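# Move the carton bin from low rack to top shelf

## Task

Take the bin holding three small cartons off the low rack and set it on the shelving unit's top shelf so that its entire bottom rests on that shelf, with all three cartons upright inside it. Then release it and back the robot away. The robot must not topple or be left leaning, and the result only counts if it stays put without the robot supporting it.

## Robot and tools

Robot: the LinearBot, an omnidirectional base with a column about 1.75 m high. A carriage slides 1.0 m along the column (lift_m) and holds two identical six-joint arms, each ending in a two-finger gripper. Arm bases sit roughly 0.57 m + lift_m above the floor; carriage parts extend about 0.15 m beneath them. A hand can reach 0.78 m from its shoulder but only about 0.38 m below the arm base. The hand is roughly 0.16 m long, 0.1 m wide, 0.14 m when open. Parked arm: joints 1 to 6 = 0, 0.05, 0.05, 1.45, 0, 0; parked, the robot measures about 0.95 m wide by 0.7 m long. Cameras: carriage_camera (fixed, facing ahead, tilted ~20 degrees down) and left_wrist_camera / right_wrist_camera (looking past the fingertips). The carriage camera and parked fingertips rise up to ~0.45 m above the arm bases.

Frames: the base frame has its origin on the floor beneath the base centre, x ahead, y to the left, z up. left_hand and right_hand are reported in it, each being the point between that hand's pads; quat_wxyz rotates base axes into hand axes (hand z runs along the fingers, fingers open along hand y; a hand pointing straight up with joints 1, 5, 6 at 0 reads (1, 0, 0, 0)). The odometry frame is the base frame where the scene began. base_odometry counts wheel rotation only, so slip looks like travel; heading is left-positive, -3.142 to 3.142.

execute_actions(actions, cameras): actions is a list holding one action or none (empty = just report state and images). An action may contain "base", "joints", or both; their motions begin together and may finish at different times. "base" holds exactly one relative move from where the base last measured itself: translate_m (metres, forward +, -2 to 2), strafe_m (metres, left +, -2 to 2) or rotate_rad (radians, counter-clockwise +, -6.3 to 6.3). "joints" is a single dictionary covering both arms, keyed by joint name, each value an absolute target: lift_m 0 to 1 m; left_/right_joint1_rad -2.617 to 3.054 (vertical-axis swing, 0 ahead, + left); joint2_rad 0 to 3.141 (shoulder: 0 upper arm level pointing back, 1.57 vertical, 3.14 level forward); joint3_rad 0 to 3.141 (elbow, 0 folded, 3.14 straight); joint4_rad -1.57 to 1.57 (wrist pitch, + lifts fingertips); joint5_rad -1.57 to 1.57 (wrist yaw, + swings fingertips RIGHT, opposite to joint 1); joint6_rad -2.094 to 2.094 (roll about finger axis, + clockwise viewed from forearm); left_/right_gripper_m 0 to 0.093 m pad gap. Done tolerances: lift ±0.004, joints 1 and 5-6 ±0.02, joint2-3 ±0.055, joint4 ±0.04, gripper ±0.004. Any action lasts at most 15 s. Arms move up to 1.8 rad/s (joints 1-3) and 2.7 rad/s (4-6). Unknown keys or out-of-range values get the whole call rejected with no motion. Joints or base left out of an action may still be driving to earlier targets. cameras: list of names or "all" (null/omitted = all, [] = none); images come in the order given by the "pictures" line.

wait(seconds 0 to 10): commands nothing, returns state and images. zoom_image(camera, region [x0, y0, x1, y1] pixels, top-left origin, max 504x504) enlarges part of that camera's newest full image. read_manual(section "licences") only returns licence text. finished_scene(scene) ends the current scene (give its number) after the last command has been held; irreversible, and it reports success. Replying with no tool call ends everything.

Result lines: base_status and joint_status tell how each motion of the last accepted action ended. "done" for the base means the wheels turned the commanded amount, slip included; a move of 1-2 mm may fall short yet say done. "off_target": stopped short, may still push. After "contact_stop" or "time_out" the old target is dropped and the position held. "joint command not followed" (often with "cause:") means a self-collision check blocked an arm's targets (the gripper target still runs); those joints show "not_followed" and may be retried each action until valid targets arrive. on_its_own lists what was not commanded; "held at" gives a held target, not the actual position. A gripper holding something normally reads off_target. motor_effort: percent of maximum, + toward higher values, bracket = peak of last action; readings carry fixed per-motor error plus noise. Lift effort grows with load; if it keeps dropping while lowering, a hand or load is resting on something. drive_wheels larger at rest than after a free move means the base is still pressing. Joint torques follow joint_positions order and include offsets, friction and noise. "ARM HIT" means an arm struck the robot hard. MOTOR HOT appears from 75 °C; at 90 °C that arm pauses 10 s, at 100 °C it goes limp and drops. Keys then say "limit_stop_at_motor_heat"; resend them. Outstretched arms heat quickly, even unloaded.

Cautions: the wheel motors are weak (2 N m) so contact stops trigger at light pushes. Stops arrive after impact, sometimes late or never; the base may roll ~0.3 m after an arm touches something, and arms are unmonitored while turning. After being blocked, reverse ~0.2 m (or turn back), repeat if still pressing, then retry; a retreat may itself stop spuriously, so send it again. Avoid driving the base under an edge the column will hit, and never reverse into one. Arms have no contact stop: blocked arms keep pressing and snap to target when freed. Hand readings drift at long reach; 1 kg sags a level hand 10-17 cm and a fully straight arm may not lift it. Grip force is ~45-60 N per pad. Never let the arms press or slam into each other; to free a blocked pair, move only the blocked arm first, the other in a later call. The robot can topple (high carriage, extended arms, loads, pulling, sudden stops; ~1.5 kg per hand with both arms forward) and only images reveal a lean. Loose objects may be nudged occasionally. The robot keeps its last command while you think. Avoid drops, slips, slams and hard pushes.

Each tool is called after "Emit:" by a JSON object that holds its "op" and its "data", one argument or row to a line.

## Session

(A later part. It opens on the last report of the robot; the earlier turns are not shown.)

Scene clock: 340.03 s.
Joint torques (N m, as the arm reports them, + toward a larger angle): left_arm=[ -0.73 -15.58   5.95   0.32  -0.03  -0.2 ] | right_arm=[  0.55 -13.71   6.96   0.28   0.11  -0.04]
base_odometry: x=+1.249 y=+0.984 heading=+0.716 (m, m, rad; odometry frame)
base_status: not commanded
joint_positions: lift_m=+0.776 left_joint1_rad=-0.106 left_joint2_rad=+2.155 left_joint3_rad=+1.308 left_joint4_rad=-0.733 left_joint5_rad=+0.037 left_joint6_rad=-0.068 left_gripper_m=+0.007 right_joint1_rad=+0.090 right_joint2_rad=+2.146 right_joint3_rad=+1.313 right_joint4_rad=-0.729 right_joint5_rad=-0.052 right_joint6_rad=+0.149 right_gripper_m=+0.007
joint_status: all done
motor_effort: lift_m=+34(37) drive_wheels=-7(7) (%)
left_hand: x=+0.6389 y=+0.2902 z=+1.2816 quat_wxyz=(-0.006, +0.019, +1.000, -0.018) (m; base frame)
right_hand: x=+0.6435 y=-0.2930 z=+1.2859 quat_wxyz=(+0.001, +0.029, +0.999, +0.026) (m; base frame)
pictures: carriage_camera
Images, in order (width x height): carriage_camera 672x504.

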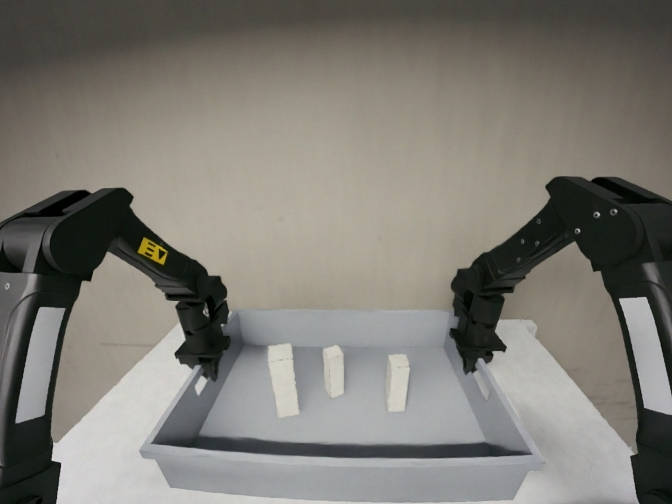

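Emit:
{"op": "execute_actions", "data": {
  "actions": [
    {"joints": {"lift_m": 0.767}}
  ],
  "cameras": ["carriage_camera"]
}}

Scene clock: 346.90 s.
Joint torques (N m, as the arm reports them, + toward a larger angle): left_arm=[ -0.71 -13.5    6.06   0.56  -0.07  -0.19] | right_arm=[  0.46 -12.08   7.28   0.53   0.06  -0.04]
base_odometry: x=+1.249 y=+0.984 heading=+0.716 (m, m, rad; odometry frame)
base_status: not commanded
joint_positions: lift_m=+0.767 left_joint1_rad=-0.106 left_joint2_rad=+2.134 left_joint3_rad=+1.308 left_joint4_rad=-0.755 left_joint5_rad=+0.037 left_joint6_rad=-0.068 left_gripper_m=+0.007 right_joint1_rad=+0.090 right_joint2_rad=+2.125 right_joint3_rad=+1.313 right_joint4_rad=-0.751 right_joint5_rad=-0.053 right_joint6_rad=+0.149 right_gripper_m=+0.007
joint_status: all done
motor_effort: lift_m=+31(32) drive_wheels=-6(6) (%)
left_hand: x=+0.6370 y=+0.2904 z=+1.2805 quat_wxyz=(-0.007, +0.019, +1.000, -0.018) (m; base frame)
right_hand: x=+0.6417 y=-0.2931 z=+1.2846 quat_wxyz=(+0.001, +0.029, +0.999, +0.027) (m; base frame)
pictures: carriage_camera
Images, in order (width x height): carriage_camera 672x504.

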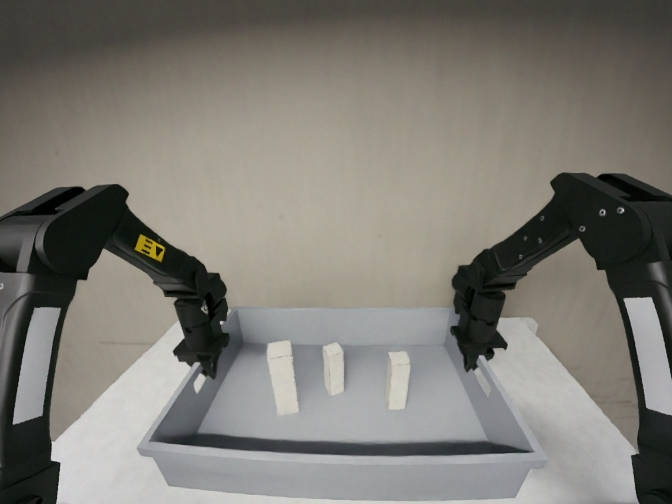

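The bin rests on the shelf now. Releasing the grippers, then raising clear.

Emit:
{"op": "execute_actions", "data": {
  "actions": [
    {"joints": {"left_gripper_m": 0.06, "right_gripper_m": 0.06}}
  ],
  "cameras": ["left_wrist_camera", "right_wrist_camera"]
}}

Emit:
{"op": "execute_actions", "data": {
  "actions": [
    {"joints": {"lift_m": 0.88}}
  ]
}}

Scene clock: 351.43 s.
Joint torques (N m, as the arm reports them, + toward a larger angle): left_arm=[ -0.69 -13.59   6.09   0.57  -0.04  -0.17] | right_arm=[  0.46 -12.09   7.18   0.43   0.04  -0.03]
base_odometry: x=+1.249 y=+0.984 heading=+0.716 (m, m, rad; odometry frame)
base_status: not commanded
joint_positions: lift_m=+0.767 left_joint1_rad=-0.106 left_joint2_rad=+2.134 left_joint3_rad=+1.308 left_joint4_rad=-0.754 left_joint5_rad=+0.036 left_joint6_rad=-0.071 left_gripper_m=+0.060 right_joint1_rad=+0.090 right_joint2_rad=+2.125 right_joint3_rad=+1.313 right_joint4_rad=-0.751 right_joint5_rad=-0.051 right_joint6_rad=+0.149 right_gripper_m=+0.060
joint_status: all done
motor_effort: lift_m=+31(31) drive_wheels=-5(6) (%)
left_hand: x=+0.6372 y=+0.2905 z=+1.2805 quat_wxyz=(-0.006, +0.017, +1.000, -0.017) (m; base frame)
right_hand: x=+0.6417 y=-0.2934 z=+1.2846 quat_wxyz=(+0.001, +0.029, +0.999, +0.026) (m; base frame)
pictures: left_wrist_camera, right_wrist_camera
Images, in order (width x height): left_wrist_camera 672x504, right_wrist_camera 672x504.

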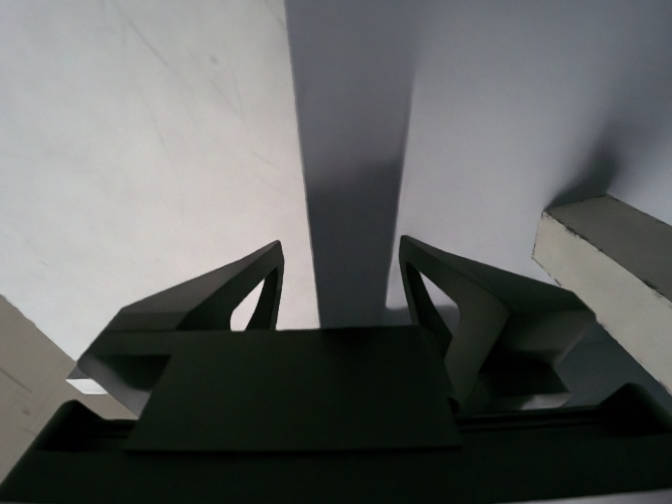

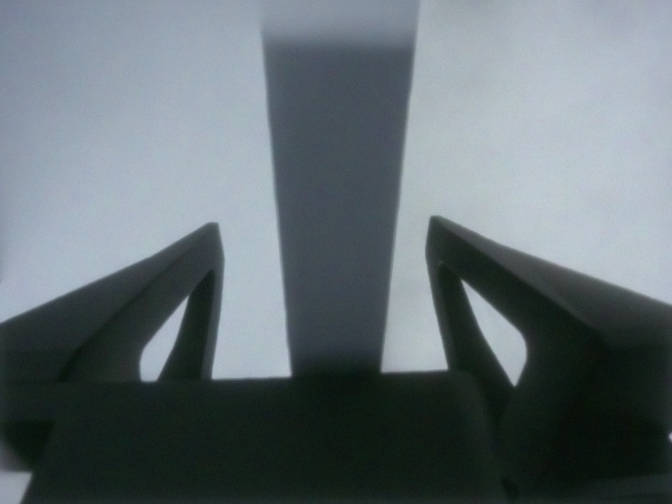

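Scene clock: 352.43 s.
Joint torques (N m, as the arm reports them, + toward a larger angle): left_arm=[ -0.7  -13.23   6.07   0.56  -0.04  -0.15] | right_arm=[  0.43 -12.1    7.3    0.4    0.04  -0.05]
base_odometry: x=+1.249 y=+0.984 heading=+0.716 (m, m, rad; odometry frame)
base_status: not commanded
joint_positions: lift_m=+0.880 left_joint1_rad=-0.106 left_joint2_rad=+2.130 left_joint3_rad=+1.308 left_joint4_rad=-0.754 left_joint5_rad=+0.036 left_joint6_rad=-0.073 left_gripper_m=+0.060 right_joint1_rad=+0.090 right_joint2_rad=+2.123 right_joint3_rad=+1.313 right_joint4_rad=-0.750 right_joint5_rad=-0.051 right_joint6_rad=+0.149 right_gripper_m=+0.060
joint_status: all done
motor_effort: lift_m=+31(38) drive_wheels=-6(6) (%)
left_hand: x=+0.6381 y=+0.2904 z=+1.3949 quat_wxyz=(-0.004, +0.017, +1.000, -0.018) (m; base frame)
right_hand: x=+0.6423 y=-0.2934 z=+1.3984 quat_wxyz=(+0.002, +0.029, +0.999, +0.026) (m; base frame)
pictures: carriage_camera, left_wrist_camera, right_wrist_camera
Images, in order (width x height): carriage_camera 672x504, left_wrist_camera 672x504, right_wrist_camera 672x504.

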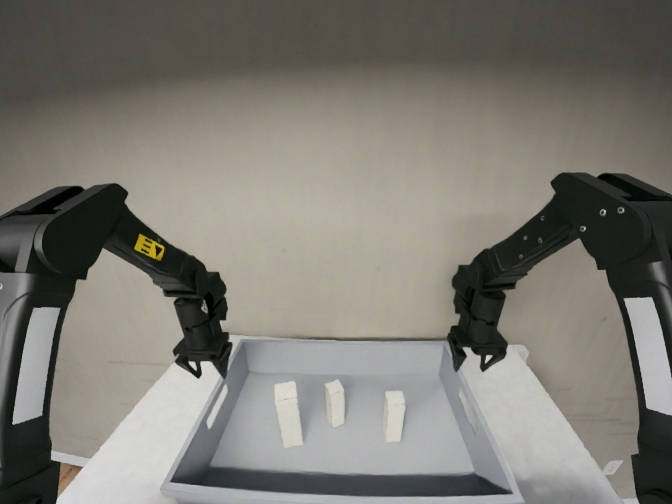

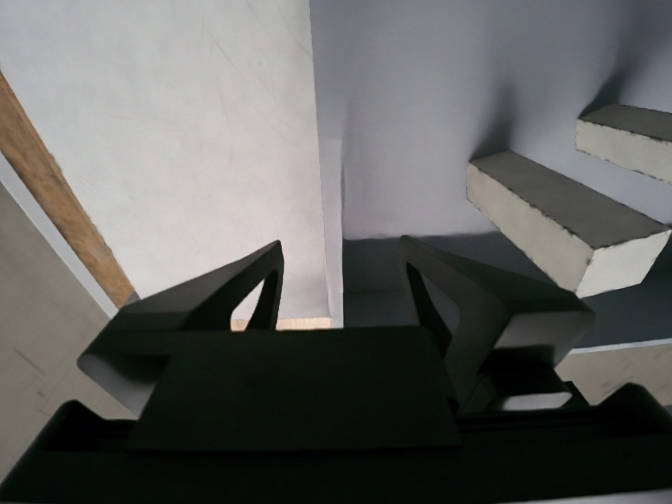

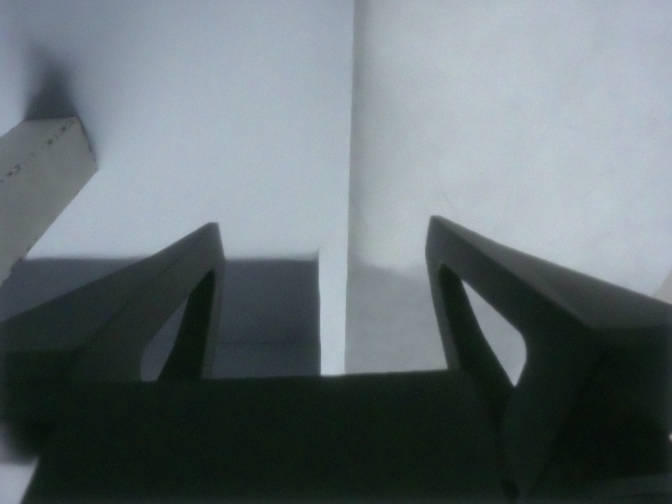

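Hands are clear of the rim. Backing away.

Emit:
{"op": "execute_actions", "data": {
  "actions": [
    {"base": {"translate_m": -0.6}}
  ],
  "cameras": ["carriage_camera"]
}}

Scene clock: 358.03 s.
Joint torques (N m, as the arm reports them, + toward a larger angle): left_arm=[ -0.66 -13.21   6.07   0.54  -0.02  -0.16] | right_arm=[  0.27 -11.95   7.02   0.45   0.03  -0.03]
base_odometry: x=+0.797 y=+0.590 heading=+0.716 (m, m, rad; odometry frame)
base_status: done
joint_positions: lift_m=+0.880 left_joint1_rad=-0.106 left_joint2_rad=+2.130 left_joint3_rad=+1.308 left_joint4_rad=-0.750 left_joint5_rad=+0.035 left_joint6_rad=-0.073 left_gripper_m=+0.060 right_joint1_rad=+0.093 right_joint2_rad=+2.123 right_joint3_rad=+1.313 right_joint4_rad=-0.747 right_joint5_rad=-0.049 right_joint6_rad=+0.149 right_gripper_m=+0.060
joint_status: not commanded
motor_effort: lift_m=+31(32) drive_wheels=-8(79) (%)
left_hand: x=+0.6390 y=+0.2904 z=+1.3949 quat_wxyz=(-0.002, +0.016, +1.000, -0.017) (m; base frame)
right_hand: x=+0.6430 y=-0.2923 z=+1.3984 quat_wxyz=(+0.004, +0.027, +0.999, +0.025) (m; base frame)
pictures: carriage_camera
Images, in order (width x height): carriage_camera 672x504.

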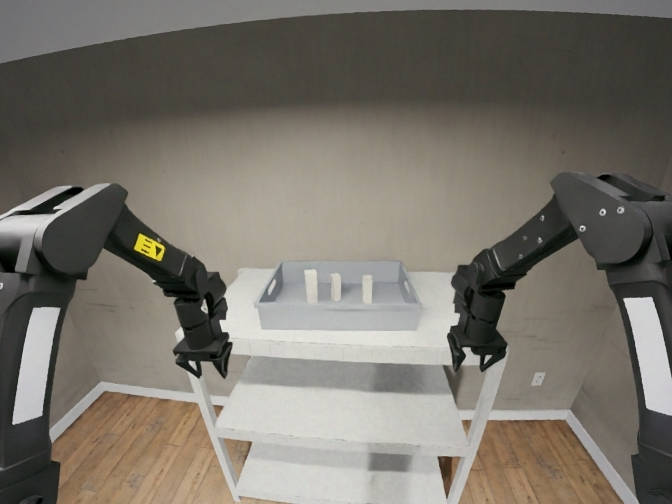

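Emit:
{"op": "execute_actions", "data": {
  "actions": [
    {"joints": {"lift_m": 0.5, "left_joint1_rad": 0, "left_joint2_rad": 0.05, "left_joint3_rad": 0.05, "left_joint4_rad": 1.45, "left_joint5_rad": 0, "left_joint6_rad": 0, "right_joint1_rad": 0, "right_joint2_rad": 0.05, "right_joint3_rad": 0.05, "right_joint4_rad": 1.45, "right_joint5_rad": 0, "right_joint6_rad": 0}}
  ],
  "cameras": ["carriage_camera"]
}}

Scene clock: 377.43 s.
Joint torques (N m, as the arm reports them, + toward a larger angle): left_arm=[-1.01  4.97  4.47 -0.13 -0.05 -0.04] | right_arm=[ 0.48  4.38  5.52 -0.36  0.03 -0.05]
base_odometry: x=+0.797 y=+0.590 heading=+0.716 (m, m, rad; odometry frame)
base_status: not commanded
joint_positions: lift_m=+0.500 left_joint1_rad=+0.008 left_joint2_rad=+0.051 left_joint3_rad=+0.066 left_joint4_rad=+1.455 left_joint5_rad=+0.003 left_joint6_rad=-0.004 left_gripper_m=+0.060 right_joint1_rad=-0.007 right_joint2_rad=+0.055 right_joint3_rad=+0.067 right_joint4_rad=+1.457 right_joint5_rad=-0.002 right_joint6_rad=+0.006 right_gripper_m=+0.060
joint_status: all done
motor_effort: lift_m=+33(34) drive_wheels=-3(10) (%)
left_hand: x=+0.2963 y=+0.3353 z=+1.4969 quat_wxyz=(+0.999, +0.001, +0.050, +0.002) (m; base frame)
right_hand: x=+0.2968 y=-0.3356 z=+1.4973 quat_wxyz=(+0.999, +0.000, +0.051, -0.001) (m; base frame)
pictures: carriage_camera
Images, in order (width x height): carriage_camera 672x504.

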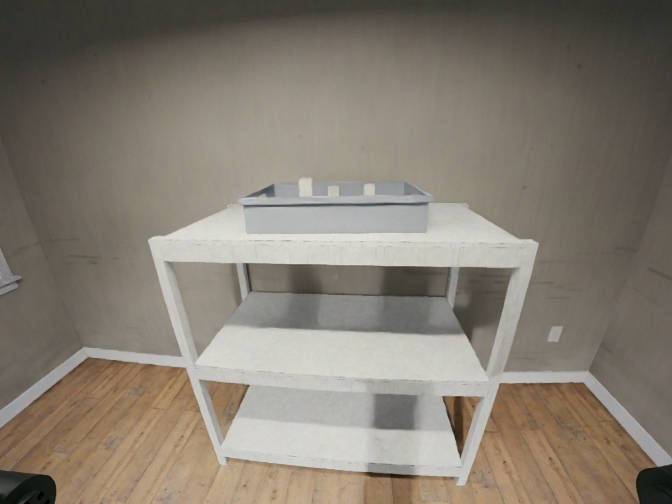

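The bin sits fully on the top shelf with all three cartons standing, and the robot is clear.

Emit:
{"op": "finished_scene", "data": {
  "scene": 1
}}

The scene is finished: the task was done.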